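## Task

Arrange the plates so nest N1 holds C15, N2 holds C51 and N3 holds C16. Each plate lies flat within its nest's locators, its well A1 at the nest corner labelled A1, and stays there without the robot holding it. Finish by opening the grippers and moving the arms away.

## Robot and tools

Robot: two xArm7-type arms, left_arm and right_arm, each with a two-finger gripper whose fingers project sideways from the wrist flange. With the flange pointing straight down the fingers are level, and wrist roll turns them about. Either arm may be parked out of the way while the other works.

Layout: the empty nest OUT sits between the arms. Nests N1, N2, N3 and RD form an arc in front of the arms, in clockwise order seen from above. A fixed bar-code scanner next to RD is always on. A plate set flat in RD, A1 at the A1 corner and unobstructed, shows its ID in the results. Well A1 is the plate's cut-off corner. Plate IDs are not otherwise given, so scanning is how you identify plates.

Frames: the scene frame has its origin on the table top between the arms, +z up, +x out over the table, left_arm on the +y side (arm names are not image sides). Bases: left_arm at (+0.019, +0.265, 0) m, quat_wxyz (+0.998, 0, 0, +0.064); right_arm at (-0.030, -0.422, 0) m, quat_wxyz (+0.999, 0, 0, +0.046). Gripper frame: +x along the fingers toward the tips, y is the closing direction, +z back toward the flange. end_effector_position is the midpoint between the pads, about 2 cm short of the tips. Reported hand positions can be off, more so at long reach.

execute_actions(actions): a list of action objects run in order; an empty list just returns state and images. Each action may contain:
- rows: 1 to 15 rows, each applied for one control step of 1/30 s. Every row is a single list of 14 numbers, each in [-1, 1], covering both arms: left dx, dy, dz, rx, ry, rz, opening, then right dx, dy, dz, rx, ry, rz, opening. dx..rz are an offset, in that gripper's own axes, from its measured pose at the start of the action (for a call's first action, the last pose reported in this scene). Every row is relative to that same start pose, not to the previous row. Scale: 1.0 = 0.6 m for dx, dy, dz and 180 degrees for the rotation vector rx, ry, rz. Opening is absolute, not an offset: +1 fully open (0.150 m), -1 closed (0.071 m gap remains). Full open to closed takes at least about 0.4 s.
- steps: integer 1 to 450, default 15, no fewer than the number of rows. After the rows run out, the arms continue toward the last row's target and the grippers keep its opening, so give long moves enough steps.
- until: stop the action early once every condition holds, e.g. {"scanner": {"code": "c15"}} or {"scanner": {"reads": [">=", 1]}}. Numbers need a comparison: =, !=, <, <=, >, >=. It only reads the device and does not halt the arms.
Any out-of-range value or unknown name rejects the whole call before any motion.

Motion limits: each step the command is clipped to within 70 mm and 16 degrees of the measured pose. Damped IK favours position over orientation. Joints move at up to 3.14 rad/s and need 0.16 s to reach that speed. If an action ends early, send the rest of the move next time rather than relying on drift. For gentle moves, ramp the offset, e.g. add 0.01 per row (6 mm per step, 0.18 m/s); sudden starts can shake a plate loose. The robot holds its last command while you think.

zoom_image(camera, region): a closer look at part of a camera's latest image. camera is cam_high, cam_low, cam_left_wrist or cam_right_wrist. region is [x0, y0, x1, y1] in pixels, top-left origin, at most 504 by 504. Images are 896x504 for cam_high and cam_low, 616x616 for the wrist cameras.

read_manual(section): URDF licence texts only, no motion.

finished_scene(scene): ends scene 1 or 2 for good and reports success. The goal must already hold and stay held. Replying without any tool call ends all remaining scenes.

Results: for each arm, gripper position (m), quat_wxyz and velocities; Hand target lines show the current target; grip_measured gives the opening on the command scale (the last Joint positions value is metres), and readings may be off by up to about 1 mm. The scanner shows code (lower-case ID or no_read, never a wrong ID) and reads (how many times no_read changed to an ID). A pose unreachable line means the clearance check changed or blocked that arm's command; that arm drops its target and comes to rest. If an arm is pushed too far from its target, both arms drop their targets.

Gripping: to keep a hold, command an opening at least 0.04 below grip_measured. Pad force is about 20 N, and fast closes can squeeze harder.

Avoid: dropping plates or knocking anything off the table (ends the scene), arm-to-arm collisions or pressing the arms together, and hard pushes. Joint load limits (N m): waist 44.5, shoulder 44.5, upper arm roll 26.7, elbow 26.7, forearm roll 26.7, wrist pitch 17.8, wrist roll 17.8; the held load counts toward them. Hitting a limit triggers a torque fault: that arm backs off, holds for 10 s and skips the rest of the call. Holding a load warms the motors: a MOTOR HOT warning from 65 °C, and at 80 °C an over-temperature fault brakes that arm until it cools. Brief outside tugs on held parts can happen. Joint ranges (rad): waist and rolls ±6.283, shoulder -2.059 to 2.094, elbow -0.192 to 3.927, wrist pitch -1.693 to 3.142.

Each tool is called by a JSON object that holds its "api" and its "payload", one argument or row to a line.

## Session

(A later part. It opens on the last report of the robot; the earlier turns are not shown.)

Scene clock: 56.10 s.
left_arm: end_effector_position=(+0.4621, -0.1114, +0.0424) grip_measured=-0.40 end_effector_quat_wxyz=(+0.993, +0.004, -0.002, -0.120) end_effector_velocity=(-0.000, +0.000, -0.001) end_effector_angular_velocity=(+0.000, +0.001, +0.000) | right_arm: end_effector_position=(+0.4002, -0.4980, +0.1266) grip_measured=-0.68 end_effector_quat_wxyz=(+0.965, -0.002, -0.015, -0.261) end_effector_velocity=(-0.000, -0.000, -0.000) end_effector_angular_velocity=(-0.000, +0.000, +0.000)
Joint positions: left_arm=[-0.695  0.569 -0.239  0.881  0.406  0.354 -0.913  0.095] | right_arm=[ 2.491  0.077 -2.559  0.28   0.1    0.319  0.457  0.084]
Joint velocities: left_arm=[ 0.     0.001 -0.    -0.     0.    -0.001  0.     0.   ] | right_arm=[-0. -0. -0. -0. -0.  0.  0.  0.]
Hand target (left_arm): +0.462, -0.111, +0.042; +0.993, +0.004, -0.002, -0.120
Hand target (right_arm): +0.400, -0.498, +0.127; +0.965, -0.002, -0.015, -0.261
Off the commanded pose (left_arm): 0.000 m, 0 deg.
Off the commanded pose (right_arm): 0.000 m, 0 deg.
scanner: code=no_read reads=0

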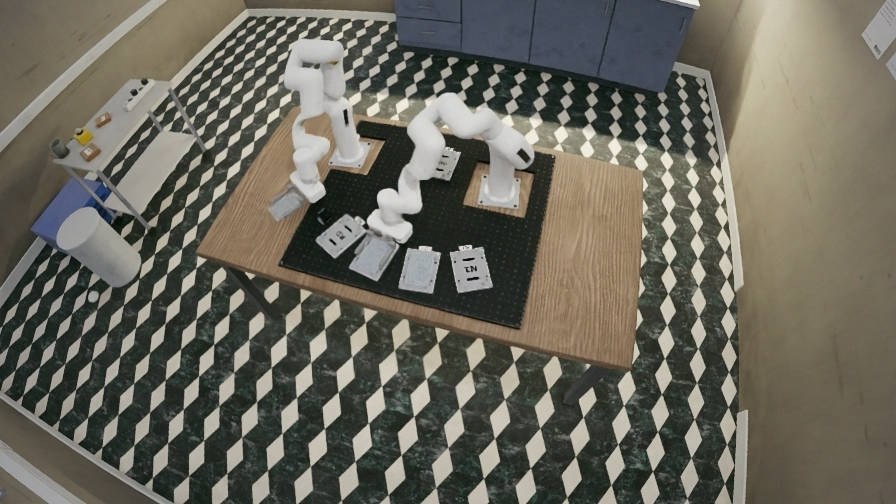

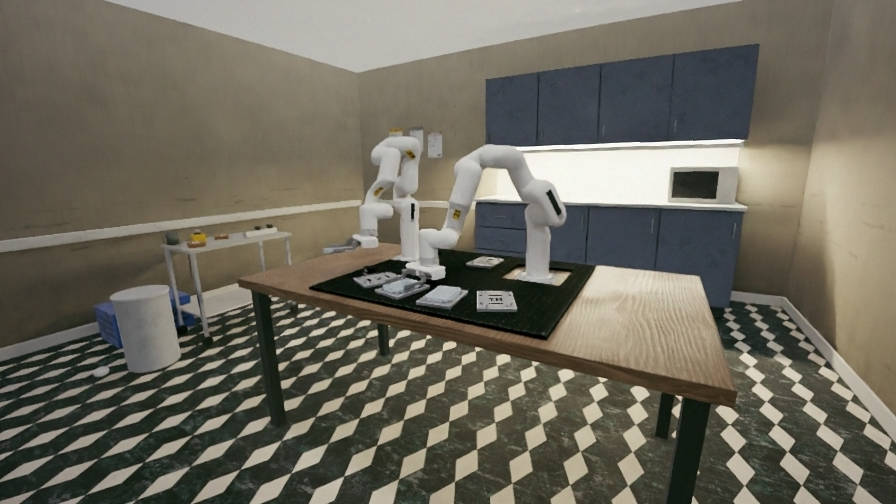

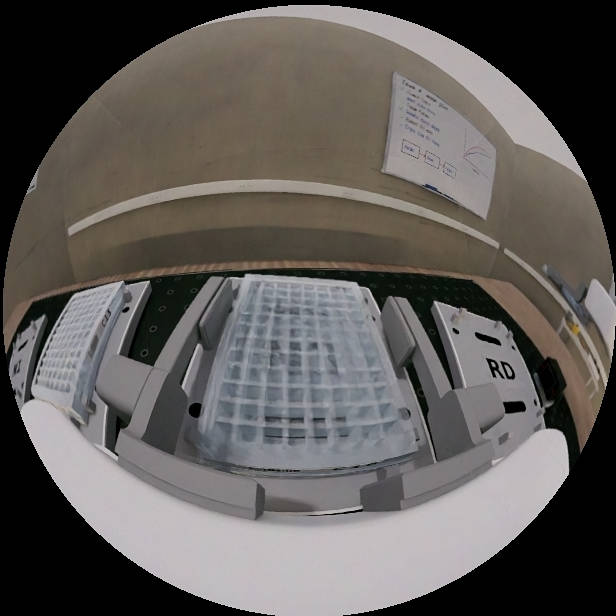

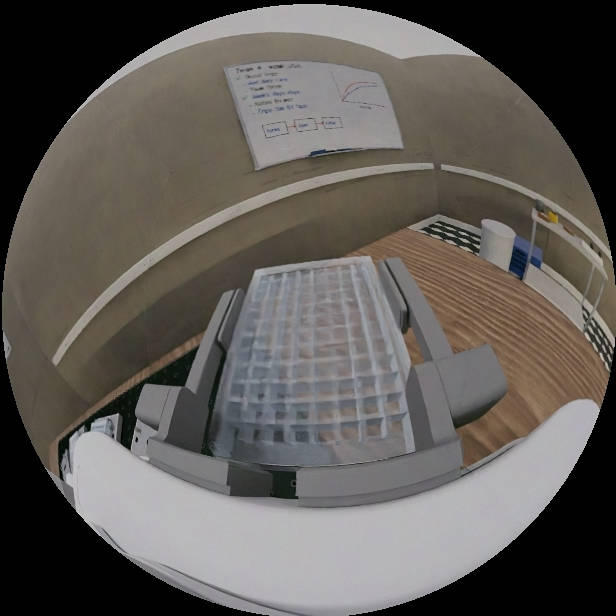

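{"api": "execute_actions", "payload": {
  "actions": [
    {"rows": [[0,0.002,0,0,0,0,-0.3,0,0,0,0,0,0,-0.85],[0,0.004,0.005,0,0,0.003,-0.2,0,0,0,0,0,0,-0.85],[0,0.006,0.015,0,0,0.006,-0.1,0,0,0,0,0,0,-0.85],[0,0.008,0.03,0,0,0.009,-0.1,0,0,0,0,0,0,-0.85],[-0.005,0.008,0.045,0,0,0.012,-0.1,0,0,0,0,0,0,-0.85],[-0.01,0.008,0.06,0,0,0.0167,-0.1,0,0,0,0,0,0,-0.85],[-0.02,0.008,0.075,0,0,0.0167,-0.1,0,0,0,0,0,0,-0.85],[-0.03,0.008,0.085,0,0,0.0167,-0.1,0,0,0,0,0,0,-0.85],[-0.035,0.008,0.09,0,0,0.0167,-0.1,0,0,0,0,0,0,-0.85]], "steps": 25}
  ]
}}

{"api": "zoom_image", "payload": {
  "camera": "cam_left_wrist",
  "region": [150, 250, 470, 530]
}}

{"api": "zoom_image", "payload": {
  "camera": "cam_low",
  "region": [350, 250, 480, 320]
}}

Scene clock: 57.13 s.
left_arm: end_effector_position=(+0.4424, -0.1019, +0.0960) grip_measured=-0.10 end_effector_quat_wxyz=(+0.996, +0.005, -0.002, -0.094) end_effector_velocity=(+0.000, -0.001, +0.002) end_effector_angular_velocity=(-0.003, -0.002, -0.001) | right_arm: end_effector_position=(+0.4002, -0.4980, +0.1266) grip_measured=-0.68 end_effector_quat_wxyz=(+0.965, -0.002, -0.015, -0.261) end_effector_velocity=(+0.000, +0.000, +0.000) end_effector_angular_velocity=(-0.000, -0.001, +0.002)
Joint positions: left_arm=[-0.666  0.381 -0.319  0.789  0.296  0.446 -0.917  0.107] | right_arm=[ 2.491  0.077 -2.559  0.28   0.1    0.319  0.457  0.084]
Joint velocities: left_arm=[ 0.001 -0.003 -0.001  0.    -0.001 -0.001  0.001 -0.   ] | right_arm=[ 0.     0.    -0.     0.    -0.001 -0.001 -0.001  0.   ]
Hand target (left_arm): +0.442, -0.102, +0.096; +0.996, +0.004, -0.002, -0.094
Hand target (right_arm): +0.400, -0.498, +0.127; +0.965, -0.002, -0.015, -0.261
Off the commanded pose (left_arm): 0.001 m, 0 deg.
Off the commanded pose (right_arm): 0.000 m, 0 deg.
scanner: code=no_read reads=0

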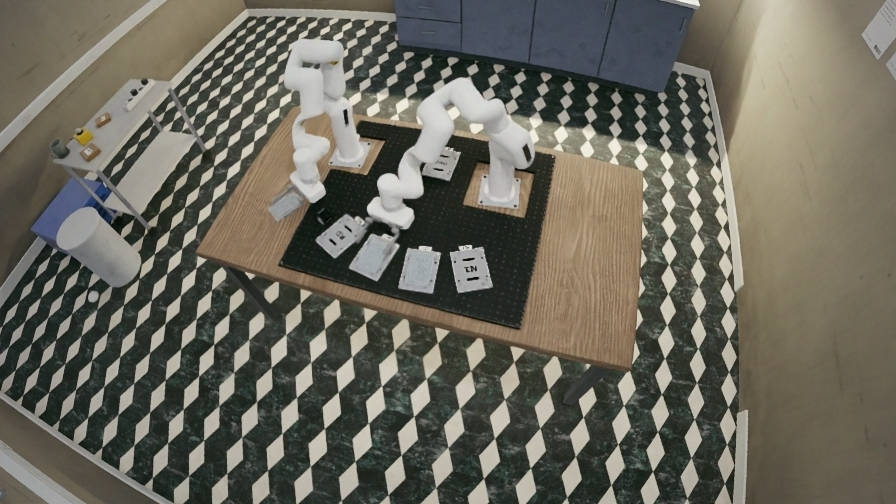

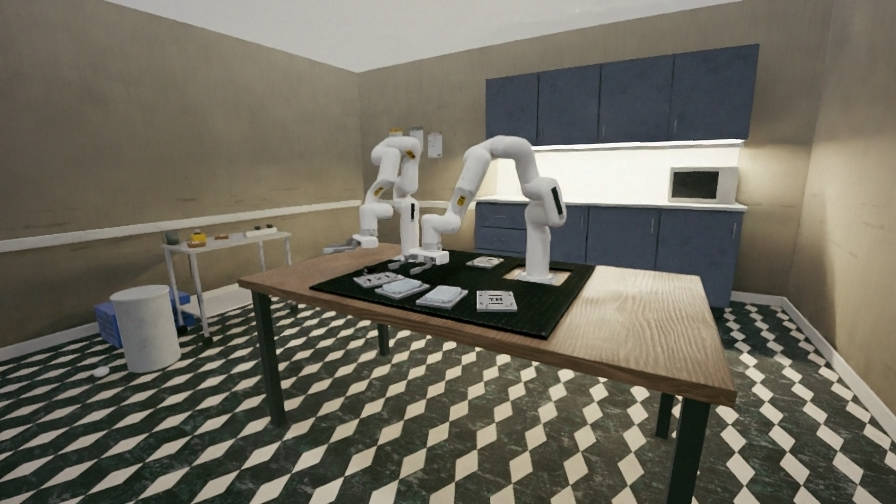

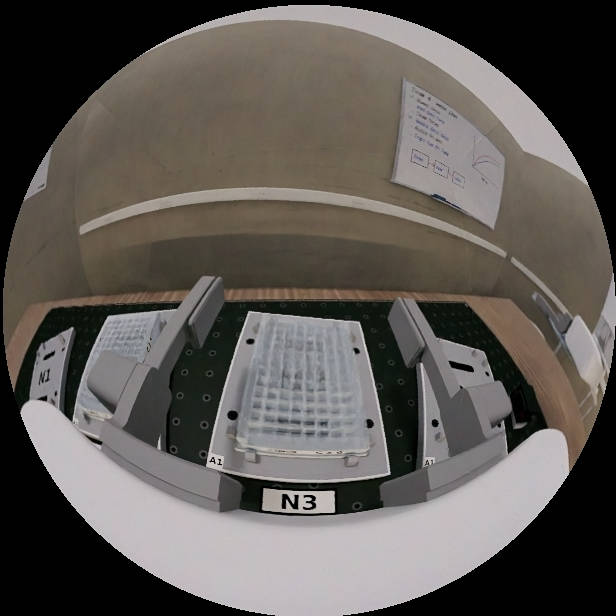

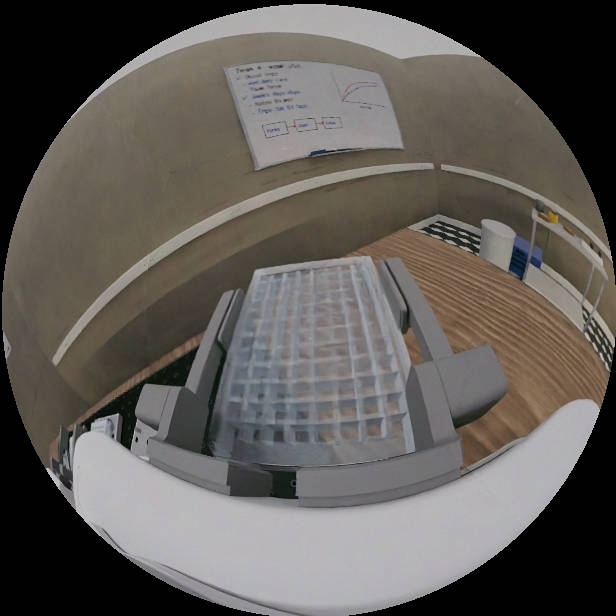

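Region (150, 250, 470, 530) of cam_left_wrist's 616x616 image, scaled by 1.575, with more detail than that image has; it fills the top 441 rows of this view, and the rest is white.

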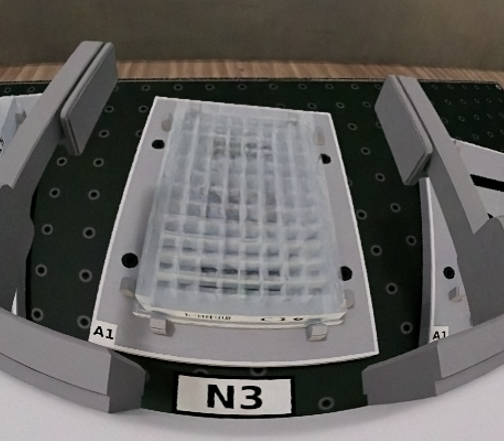

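Region (350, 250, 480, 320) of cam_low's 896x504 image, scaled by 3.877, with more detail than that image has; it fills the top 271 rows of this view, and the rest is white.

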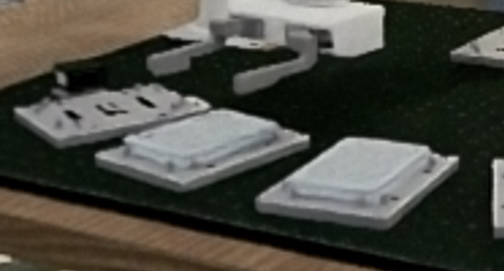

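{"api": "execute_actions", "payload": {
  "actions": [
    {"rows": [[0.005,0,-0.01,0,0,-0.003,-0.1,0,0,0,0,0,0,-0.85],[0.012,0,-0.02,0,0,-0.006,-0.1,0,0,0,0,0,0,-0.85],[0.02,0,-0.035,0,0,-0.009,-0.1,0,0,0,0,0,0,-0.85],[0.028,0,-0.05,0,0,-0.012,-0.1,0,0,0,0,0,0,-0.85],[0.034,0,-0.06,0,0,-0.0167,-0.1,0,0,0,0,0,0,-0.85],[0.034,0,-0.07,0,0,-0.0167,-0.15,0,0,0,0,0,0,-0.85],[0.034,0,-0.08,0,0,-0.0167,-0.2,0,0,0,0,0,0,-0.85],[0.034,0,-0.086,0,0,-0.0167,-0.25,0,0,0,0,0,0,-0.85],[0.034,0,-0.089,0,0,-0.0167,-0.3,0,0,0,0,0,0,-0.85]], "steps": 28},
    {"rows": [[0,0.001,0,0,0,0,-0.3,0,0,0,0,0,0,-0.85],[0,0.002,0,0,0,0,-0.3,0,0,0,0,0,0,-0.85],[0,0.003,0,0,0,0,-0.3,0,0,0,0,0,0,-0.85],[0,0.0035,0,0,0,0,-0.3,0,0,0,0,0,0,-0.85],[0,0.004,0,0,0,0,-0.3,0,0,0,0,0,0,-0.85],[0,0.0045,0,0,0,0,-0.3,0,0,0,0,0,0,-0.85],[0,0.005,0,0,0,0,-0.3,0,0,0,0,0,0,-0.85],[0,0.0055,0,0,0,0,-0.3,0,0,0,0,0,0,-0.85],[0,0.006,0,0,0,0,-0.3,0,0,0,0,0,0,-0.85]], "steps": 22}
  ]
}}

{"api": "zoom_image", "payload": {
  "camera": "cam_left_wrist",
  "region": [150, 250, 470, 530]
}}

Scene clock: 59.27 s.
left_arm: end_effector_position=(+0.4636, -0.1020, +0.0429) grip_measured=-0.30 end_effector_quat_wxyz=(+0.993, +0.004, -0.002, -0.120) end_effector_velocity=(-0.000, +0.000, -0.001) end_effector_angular_velocity=(+0.001, +0.001, +0.000) | right_arm: end_effector_position=(+0.4002, -0.4980, +0.1266) grip_measured=-0.68 end_effector_quat_wxyz=(+0.965, -0.002, -0.015, -0.261) end_effector_velocity=(-0.000, -0.000, +0.000) end_effector_angular_velocity=(+0.000, -0.000, -0.001)
Joint positions: left_arm=[-0.678  0.556 -0.238  0.859  0.407  0.343 -0.899  0.099] | right_arm=[ 2.491  0.077 -2.559  0.28   0.1    0.319  0.457  0.084]
Joint velocities: left_arm=[-0.     0.002  0.     0.     0.    -0.     0.    -0.   ] | right_arm=[ 0.     0.    -0.    -0.     0.001 -0.     0.    -0.   ]
Hand target (left_arm): +0.464, -0.102, +0.043; +0.993, +0.004, -0.002, -0.120
Hand target (right_arm): +0.400, -0.498, +0.127; +0.965, -0.002, -0.015, -0.261
Off the commanded pose (left_arm): 0.000 m, 0 deg.
Off the commanded pose (right_arm): 0.000 m, 0 deg.
scanner: code=no_read reads=0

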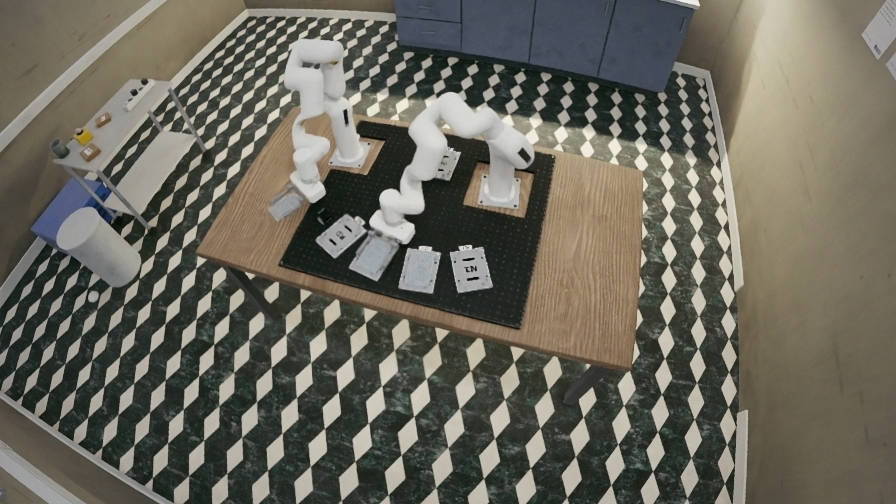

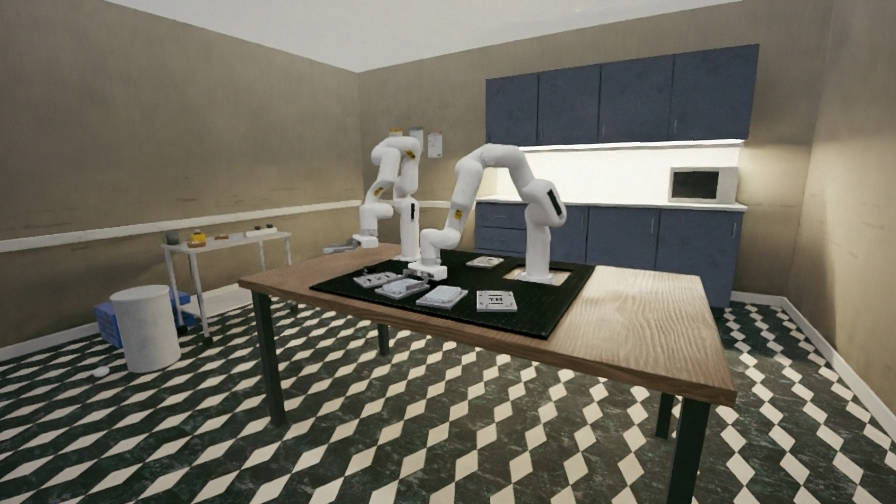

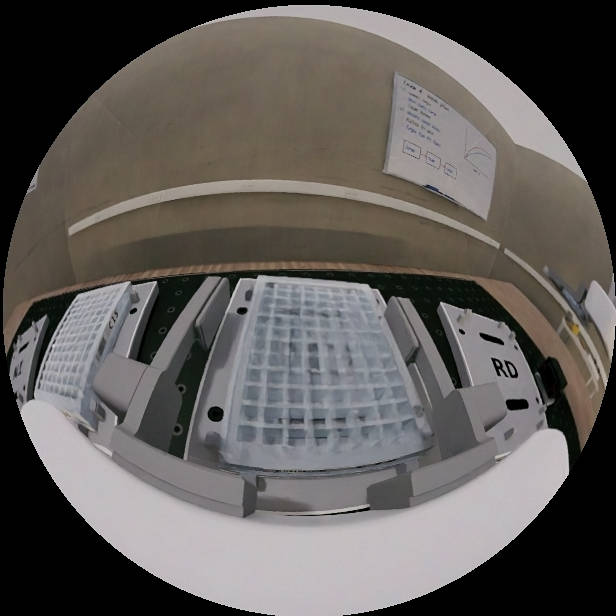

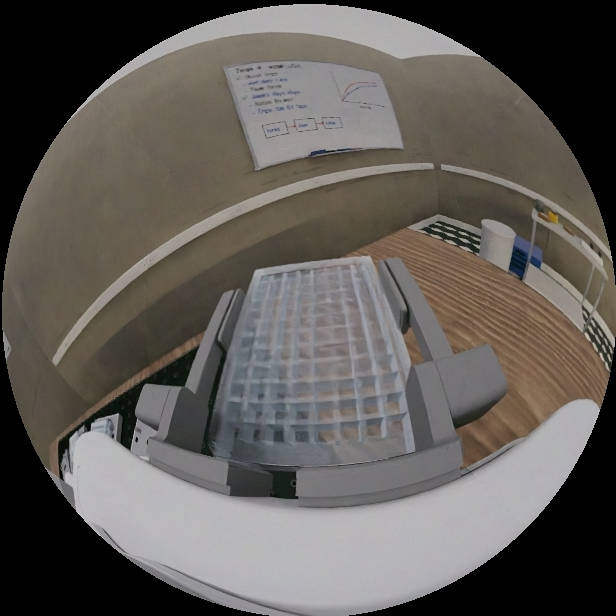

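Region (150, 250, 470, 530) of cam_left_wrist's 616x616 image, scaled by 1.575, with more detail than that image has; it fills the top 441 rows of this view, and the rest is white.

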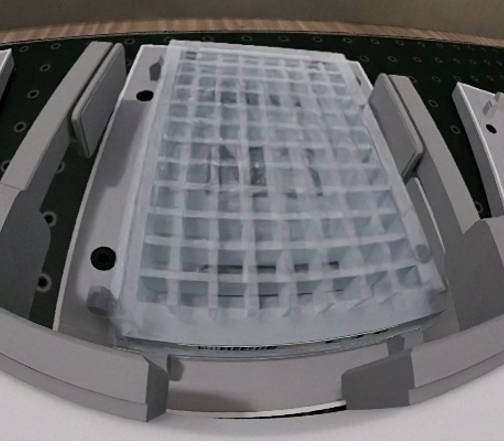

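{"api": "execute_actions", "payload": {
  "actions": [
    {"rows": [[0,0.0005,0,0,0,0,-0.3,0,0,0,0,0,0,-0.85],[0,0.001,0,0,0,0,-0.3,0,0,0,0,0,0,-0.85],[0,0.0015,0,0,0,0,-0.3,0,0,0,0,0,0,-0.85],[0,0.002,0,0,0,0,-0.3,0,0,0,0,0,0,-0.85],[0,0.0025,0,0,0,0,-0.3,0,0,0,0,0,0,-0.85],[0,0.003,0,0,0,0,-0.3,0,0,0,0,0,0,-0.85],[0,0.0035,0,0,0,0,-0.3,0,0,0,0,0,0,-0.85],[0,0.004,0,0,0,0,-0.3,0,0,0,0,0,0,-0.85]], "steps": 20}
  ]
}}

{"api": "zoom_image", "payload": {
  "camera": "cam_left_wrist",
  "region": [150, 250, 470, 530]
}}

Scene clock: 60.13 s.
left_arm: end_effector_position=(+0.4639, -0.1006, +0.0434) grip_measured=-0.30 end_effector_quat_wxyz=(+0.993, +0.004, -0.002, -0.121) end_effector_velocity=(+0.000, +0.000, +0.001) end_effector_angular_velocity=(+0.000, -0.001, +0.001) | right_arm: end_effector_position=(+0.4002, -0.4980, +0.1266) grip_measured=-0.68 end_effector_quat_wxyz=(+0.965, -0.002, -0.015, -0.261) end_effector_velocity=(-0.000, -0.000, +0.000) end_effector_angular_velocity=(-0.000, -0.000, +0.000)
Joint positions: left_arm=[-0.674  0.554 -0.238  0.854  0.408  0.34  -0.895  0.099] | right_arm=[ 2.491  0.077 -2.559  0.28   0.1    0.319  0.457  0.084]
Joint velocities: left_arm=[ 0.    -0.001  0.001 -0.    -0.     0.001 -0.001  0.   ] | right_arm=[-0.     0.001  0.    -0.     0.002  0.    -0.002 -0.   ]
Hand target (left_arm): +0.464, -0.100, +0.043; +0.993, +0.004, -0.002, -0.120
Hand target (right_arm): +0.400, -0.498, +0.127; +0.965, -0.002, -0.015, -0.261
Off the commanded pose (left_arm): 0.001 m, 0 deg.
Off the commanded pose (right_arm): 0.000 m, 0 deg.
scanner: code=no_read reads=0

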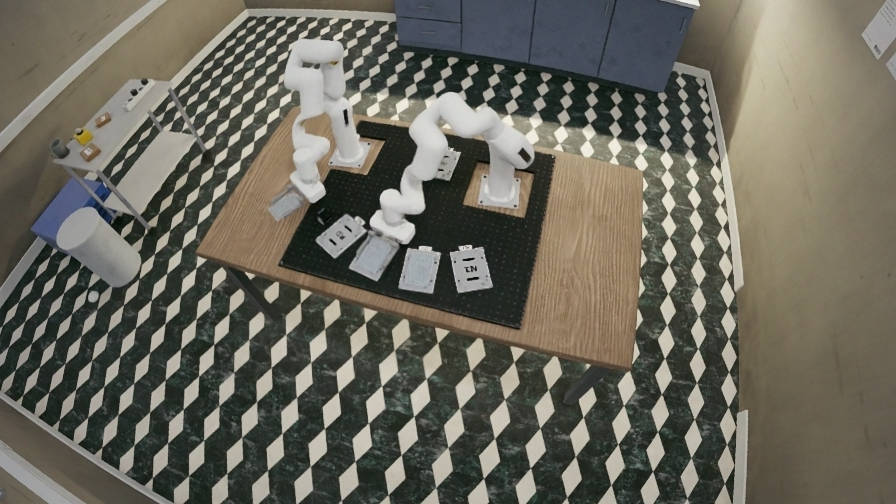

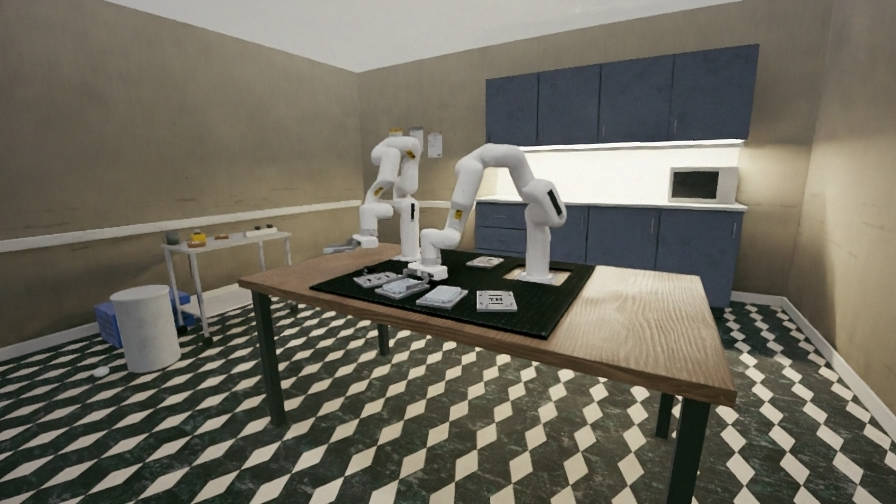

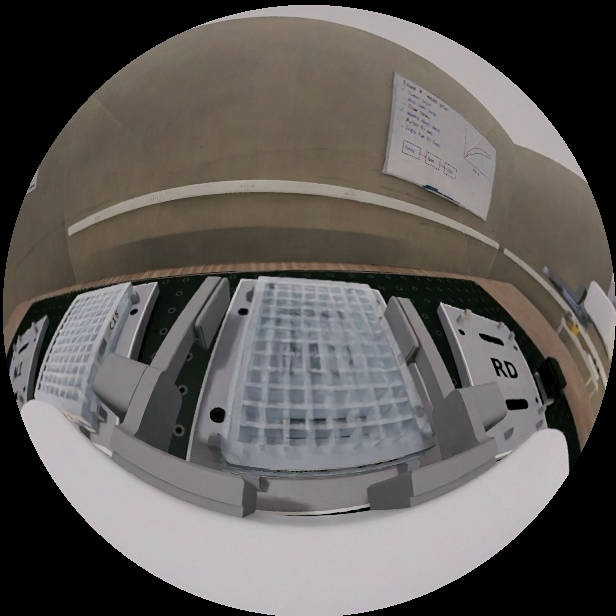

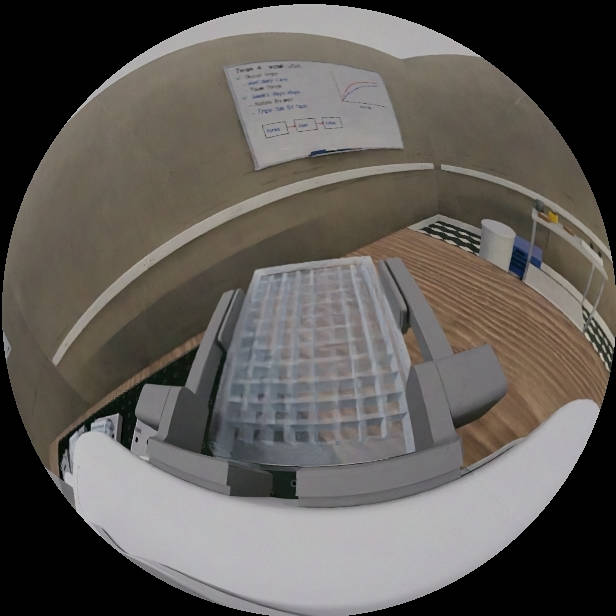

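Region (150, 250, 470, 530) of cam_left_wrist's 616x616 image, scaled by 1.575, with more detail than that image has; it fills the top 441 rows of this view, and the rest is white.

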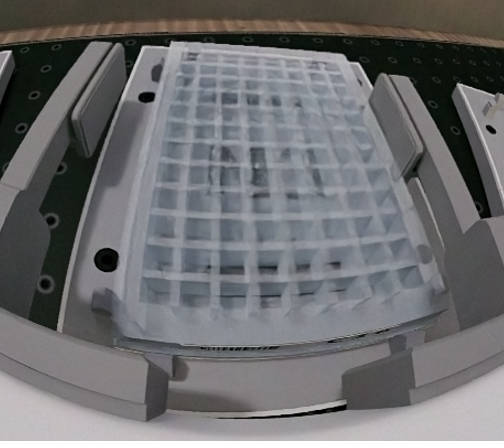

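The plate is now pressed against the left pins. Backing the finger off and lifting to check.

{"api": "execute_actions", "payload": {
  "actions": [
    {"rows": [[0,-0.002,0,0,0,0,-0.3,0,0,0,0,0,0,-0.85],[0,-0.004,0,0,0,0,-0.25,0,0,0,0,0,0,-0.85],[0,-0.006,0.003,0,0,0.003,-0.2,0,0,0,0,0,0,-0.85],[0,-0.008,0.015,0,0,0.006,-0.1,0,0,0,0,0,0,-0.85],[0,-0.009,0.03,0,0,0.009,-0.1,0,0,0,0,0,0,-0.85],[-0.005,-0.009,0.045,0,0,0.012,-0.1,0,0,0,0,0,0,-0.85],[-0.01,-0.009,0.06,0,0,0.0167,-0.1,0,0,0,0,0,0,-0.85],[-0.02,-0.009,0.075,0,0,0.0167,-0.1,0,0,0,0,0,0,-0.85],[-0.03,-0.009,0.085,0,0,0.0167,-0.1,0,0,0,0,0,0,-0.85],[-0.035,-0.009,0.09,0,0,0.0167,-0.1,0,0,0,0,0,0,-0.85]], "steps": 26}
  ]
}}

{"api": "zoom_image", "payload": {
  "camera": "cam_left_wrist",
  "region": [150, 250, 470, 530]
}}

{"api": "zoom_image", "payload": {
  "camera": "cam_low",
  "region": [350, 250, 480, 320]
}}

Scene clock: 61.27 s.
left_arm: end_effector_position=(+0.4419, -0.1009, +0.0968) grip_measured=-0.10 end_effector_quat_wxyz=(+0.996, +0.004, -0.002, -0.095) end_effector_velocity=(+0.000, -0.001, +0.001) end_effector_angular_velocity=(-0.002, -0.002, -0.001) | right_arm: end_effector_position=(+0.4002, -0.4980, +0.1266) grip_measured=-0.68 end_effector_quat_wxyz=(+0.965, -0.002, -0.015, -0.261) end_effector_velocity=(-0.000, -0.000, -0.000) end_effector_angular_velocity=(+0.000, +0.001, +0.000)
Joint positions: left_arm=[-0.662  0.376 -0.322  0.784  0.295  0.445 -0.914  0.107] | right_arm=[ 2.491  0.077 -2.559  0.28   0.1    0.319  0.457  0.084]
Joint velocities: left_arm=[ 0.    -0.002 -0.001  0.    -0.001 -0.     0.     0.   ] | right_arm=[ 0. -0. -0.  0.  0.  0. -0.  0.]
Hand target (left_arm): +0.442, -0.101, +0.097; +0.996, +0.004, -0.002, -0.095
Hand target (right_arm): +0.400, -0.498, +0.127; +0.965, -0.002, -0.015, -0.261
Off the commanded pose (left_arm): 0.001 m, 0 deg.
Off the commanded pose (right_arm): 0.000 m, 0 deg.
scanner: code=no_read reads=0

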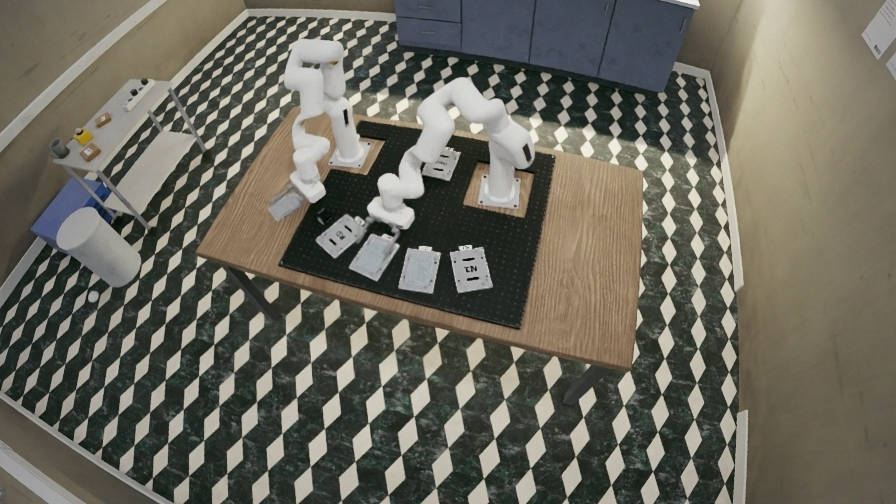

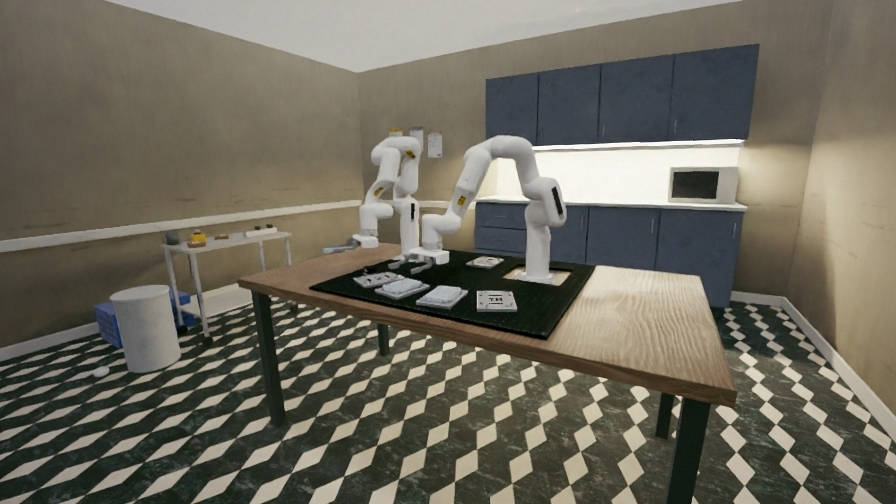

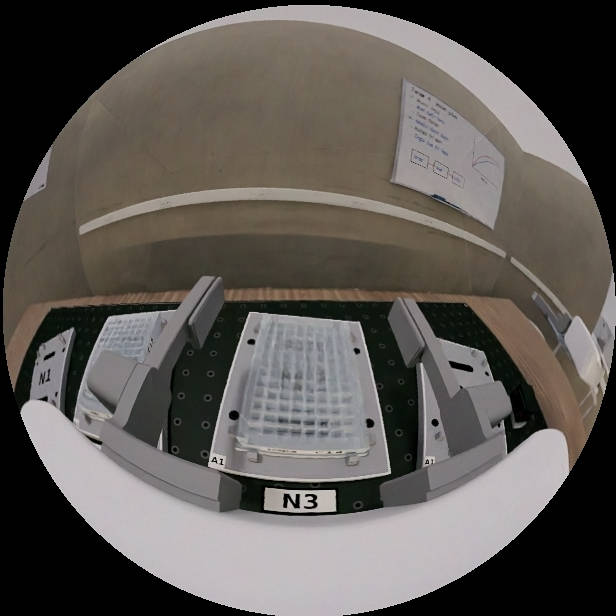

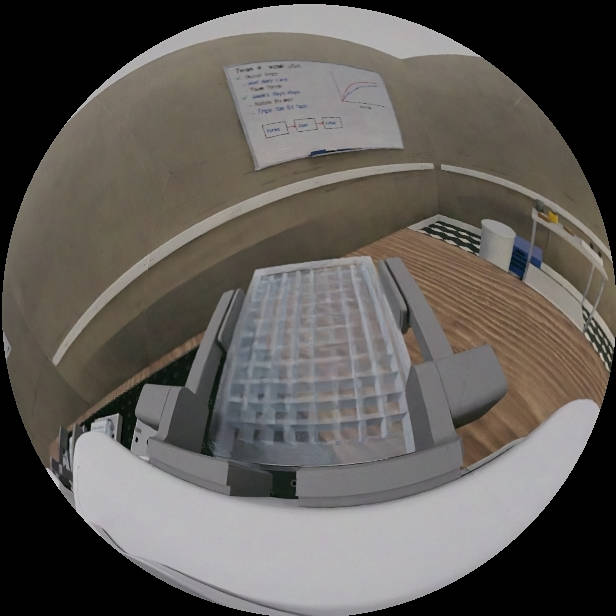

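Region (150, 250, 470, 530) of cam_left_wrist's 616x616 image, scaled by 1.575, with more detail than that image has; it fills the top 441 rows of this view, and the rest is white.

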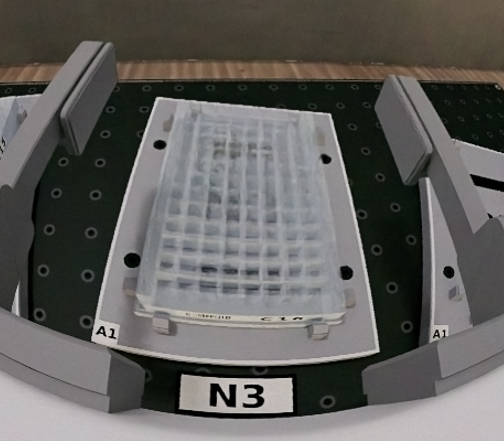

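Region (350, 250, 480, 320) of cam_low's 896x504 image, scaled by 3.877, with more detail than that image has; it fills the top 271 rows of this view, and the rest is white.

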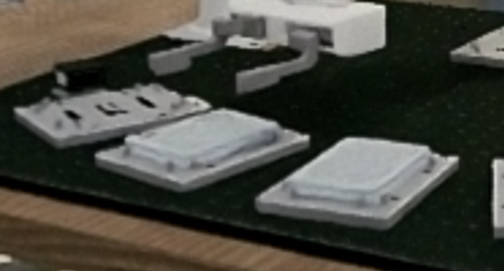

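{"api": "zoom_image", "payload": {
  "camera": "cam_left_wrist",
  "region": [200, 400, 400, 490]
}}

{"api": "zoom_image", "payload": {
  "camera": "cam_high",
  "region": [330, 210, 450, 300]
}}

Region (200, 400, 400, 490) of cam_left_wrist's 616x616 image, scaled by 2.520, with more detail than that image has; it fills the top 227 rows of this view, and the rest is white.

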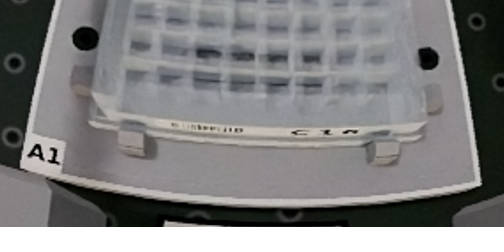

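Region (330, 210, 450, 300) of cam_high's 896x504 image, scaled by 4.200, with more detail than that image has; it fills the top 378 rows of this view, and the rest is white.

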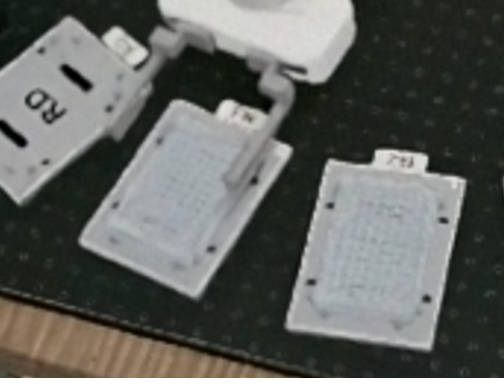

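{"api": "execute_actions", "payload": {
  "actions": [
    {"rows": [[-0.002,0.015,0,0,0,0.006,-0.1,0,0,0,0,0,0,-0.85],[-0.005,0.04,0,0,0,0.015,-0.1,0,0,0,0,0,0,-0.85],[-0.009,0.07,0,0,0,0.027,-0.1,0,0,0,0,0,0,-0.85],[-0.013,0.105,0,0,0,0.04,-0.1,0,0,0,0,0,0,-0.85],[-0.017,0.14,0,0,0,0.054,-0.1,0,0,0,0,0,0,-0.85],[-0.021,0.175,0,0,0,0.067,-0.1,0,0,0,0,0,0,-0.85],[-0.026,0.21,0,0,0,0.08,-0.1,0,0,0,0,0,0,-0.85],[-0.03,0.24,0,0,0,0.092,-0.1,0,0,0,0,0,0,-0.85],[-0.033,0.265,0,0,0,0.101,-0.1,0,0,0,0,0,0,-0.85],[-0.035,0.282,0,0,0,0.108,-0.1,0,0,0,0,0,0,-0.85],[-0.0355,0.2892,0,0,0,0.1106,-0.1,0,0,0,0,0,0,-0.85]], "steps": 30}
  ]
}}

{"api": "zoom_image", "payload": {
  "camera": "cam_left_wrist",
  "region": [150, 250, 470, 530]
}}

{"api": "zoom_image", "payload": {
  "camera": "cam_left_wrist",
  "region": [200, 400, 400, 490]
}}

Scene clock: 63.03 s.
left_arm: end_effector_position=(+0.4530, +0.0732, +0.0976) grip_measured=-0.10 end_effector_quat_wxyz=(+0.997, +0.003, -0.002, +0.079) end_effector_velocity=(-0.000, +0.001, -0.000) end_effector_angular_velocity=(+0.001, +0.001, +0.002) | right_arm: end_effector_position=(+0.4002, -0.4980, +0.1266) grip_measured=-0.68 end_effector_quat_wxyz=(+0.965, -0.002, -0.015, -0.261) end_effector_velocity=(+0.000, +0.000, +0.000) end_effector_angular_velocity=(-0.000, -0.001, +0.001)
Joint positions: left_arm=[-0.498  0.189 -0.244  0.496  0.171  0.318 -0.93   0.107] | right_arm=[ 2.491  0.077 -2.559  0.28   0.1    0.319  0.457  0.084]
Joint velocities: left_arm=[ 0.001 -0.     0.001 -0.001 -0.     0.     0.     0.   ] | right_arm=[ 0.  0. -0.  0. -0. -0. -0.  0.]
Hand target (left_arm): +0.453, +0.073, +0.098; +0.997, +0.003, -0.002, +0.079
Hand target (right_arm): +0.400, -0.498, +0.127; +0.965, -0.002, -0.015, -0.261
Off the commanded pose (left_arm): 0.001 m, 0 deg.
Off the commanded pose (right_arm): 0.000 m, 0 deg.
scanner: code=no_read reads=0

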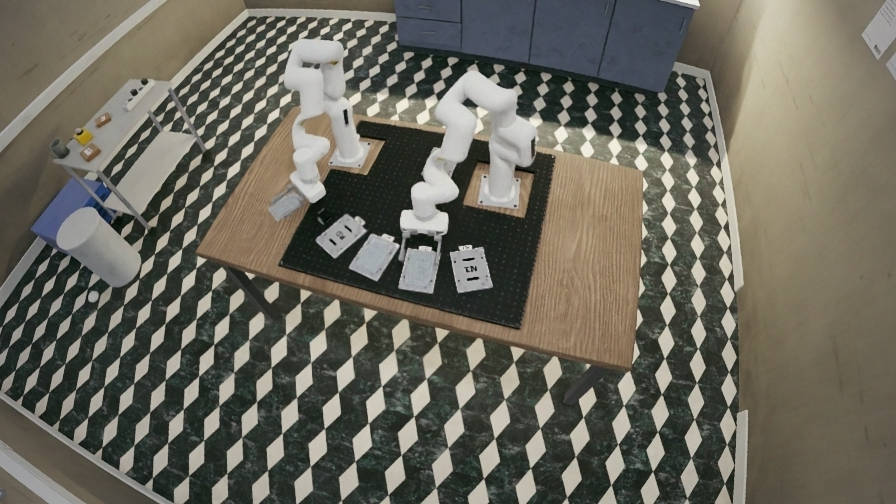

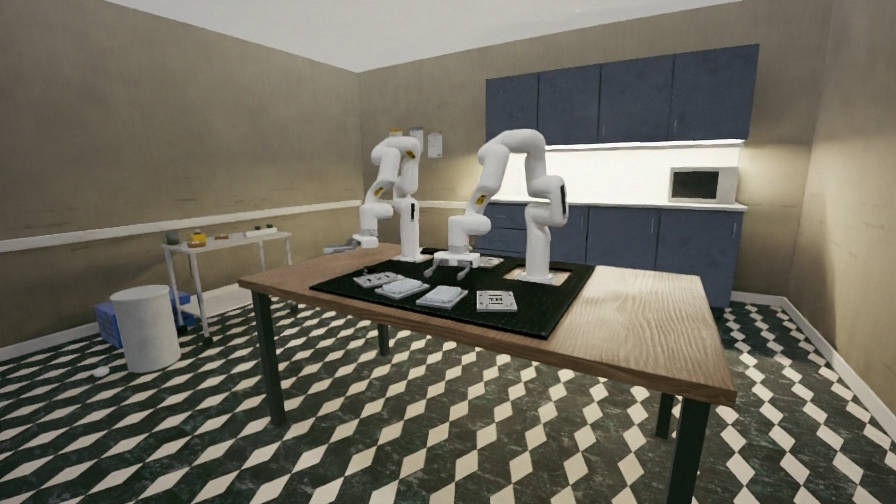

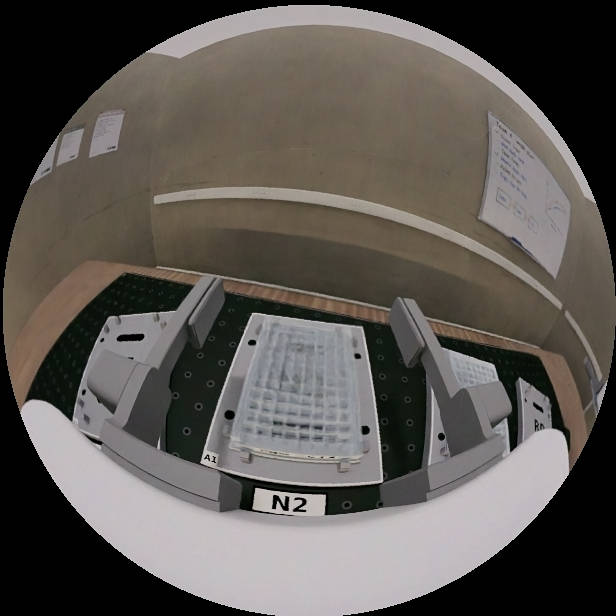

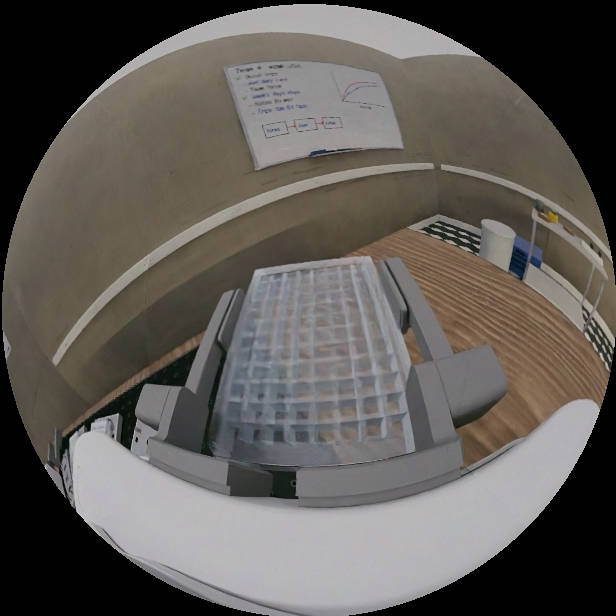

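Region (150, 250, 470, 530) of cam_left_wrist's 616x616 image, scaled by 1.575, with more detail than that image has; it fills the top 441 rows of this view, and the rest is white.

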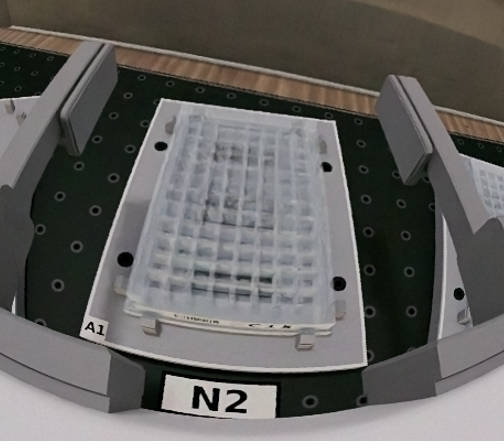

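Region (200, 400, 400, 490) of cam_left_wrist's 616x616 image, scaled by 2.520, with more detail than that image has; it fills the top 227 rows of this view, and the rest is white.

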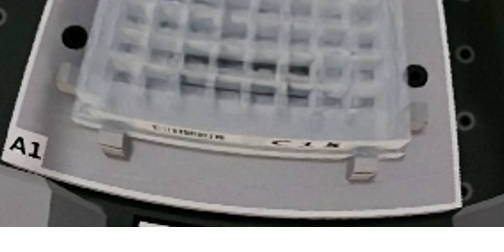

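{"api": "execute_actions", "payload": {
  "actions": [
    {"rows": [[0,0.001,0,0,0,-0.004,-0.1,0,0,0,0,0,0,-0.85],[0,0.002,0,0,0,-0.008,-0.1,0,0,0,0,0,0,-0.85],[0,0.0035,0,0,0,-0.012,-0.1,0,0,0,0,0,0,-0.85],[0,0.0043,0,0,0,-0.0155,-0.1,0,0,0,0,0,0,-0.85]], "steps": 12},
    {"rows": [[0.005,0,-0.01,0,0,0,-0.1,0,0,0,0,0,0,-0.85],[0.012,0,-0.02,0,0,0,-0.1,0,0,0,0,0,0,-0.85],[0.02,0,-0.035,0,0,0,-0.1,0,0,0,0,0,0,-0.85],[0.028,0,-0.05,0,0,0,-0.1,0,0,0,0,0,0,-0.85],[0.032,0,-0.06,0,0,0,-0.15,0,0,0,0,0,0,-0.85],[0.032,0,-0.07,0,0,0,-0.2,0,0,0,0,0,0,-0.85],[0.032,0,-0.08,0,0,0,-0.2,0,0,0,0,0,0,-0.85],[0.032,0,-0.09,0,0,0,-0.2,0,0,0,0,0,0,-0.85],[0.032,0,-0.098,0,0,0,-0.25,0,0,0,0,0,0,-0.85],[0.032,0,-0.103,0,0,0,-0.3,0,0,0,0,0,0,-0.85],[0.032,0,-0.106,0,0,0,-0.3,0,0,0,0,0,0,-0.85]], "steps": 30}
  ]
}}

{"api": "zoom_image", "payload": {
  "camera": "cam_left_wrist",
  "region": [170, 280, 450, 520]
}}

Scene clock: 65.27 s.
left_arm: end_effector_position=(+0.4722, +0.0779, +0.0345) grip_measured=-0.30 end_effector_quat_wxyz=(+0.998, +0.003, -0.002, +0.055) end_effector_velocity=(+0.000, -0.000, +0.000) end_effector_angular_velocity=(-0.001, -0.001, -0.001) | right_arm: end_effector_position=(+0.4002, -0.4980, +0.1266) grip_measured=-0.68 end_effector_quat_wxyz=(+0.965, -0.002, -0.015, -0.261) end_effector_velocity=(+0.000, +0.000, -0.000) end_effector_angular_velocity=(+0.000, +0.000, +0.001)
Joint positions: left_arm=[-0.556  0.442 -0.093  0.573  0.344  0.14  -0.963  0.099] | right_arm=[ 2.491  0.077 -2.559  0.28   0.1    0.319  0.457  0.084]
Joint velocities: left_arm=[-0.001 -0.     0.001  0.     0.    -0.001  0.001 -0.   ] | right_arm=[-0.    -0.    -0.     0.     0.     0.    -0.002 -0.   ]
Hand target (left_arm): +0.472, +0.078, +0.034; +0.998, +0.003, -0.002, +0.055
Hand target (right_arm): +0.400, -0.498, +0.127; +0.965, -0.002, -0.015, -0.261
Off the commanded pose (left_arm): 0.001 m, 0 deg.
Off the commanded pose (right_arm): 0.000 m, 0 deg.
scanner: code=no_read reads=0

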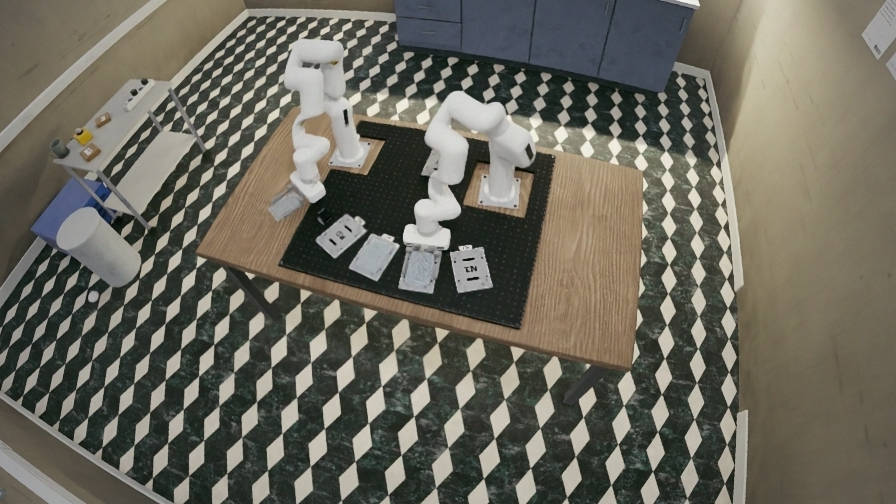

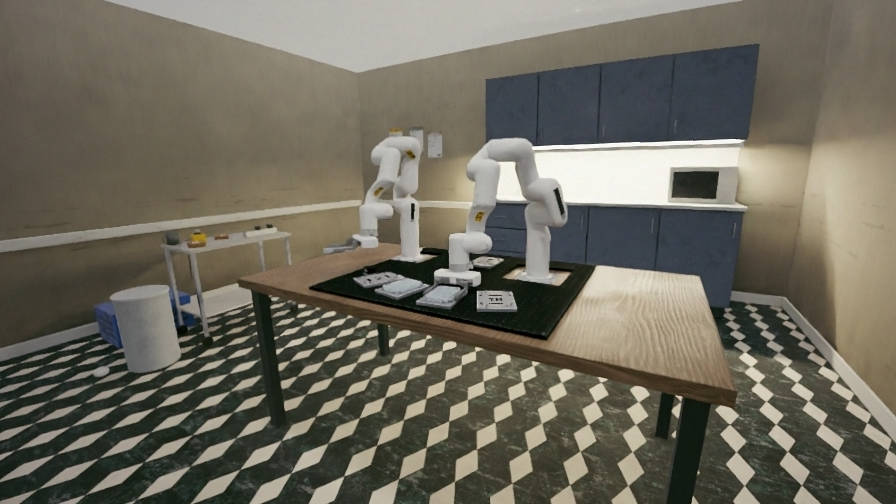

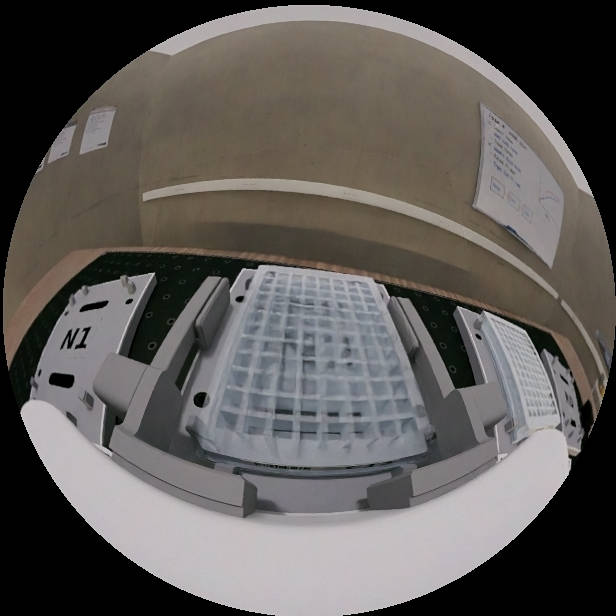

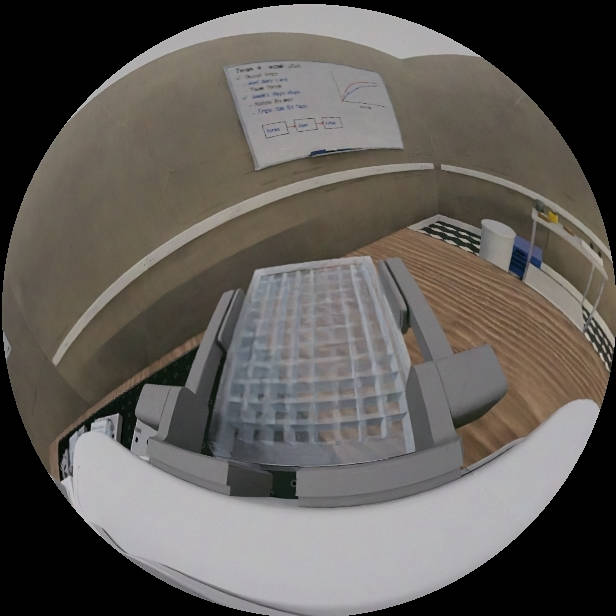

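Region (170, 280, 450, 520) of cam_left_wrist's 616x616 image, scaled by 1.800, with more detail than that image has; it fills the top 432 rows of this view, and the rest is white.

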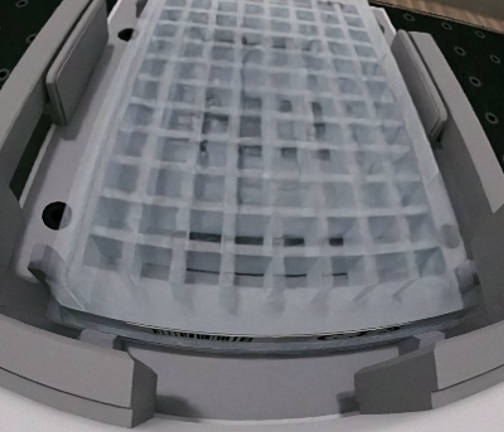

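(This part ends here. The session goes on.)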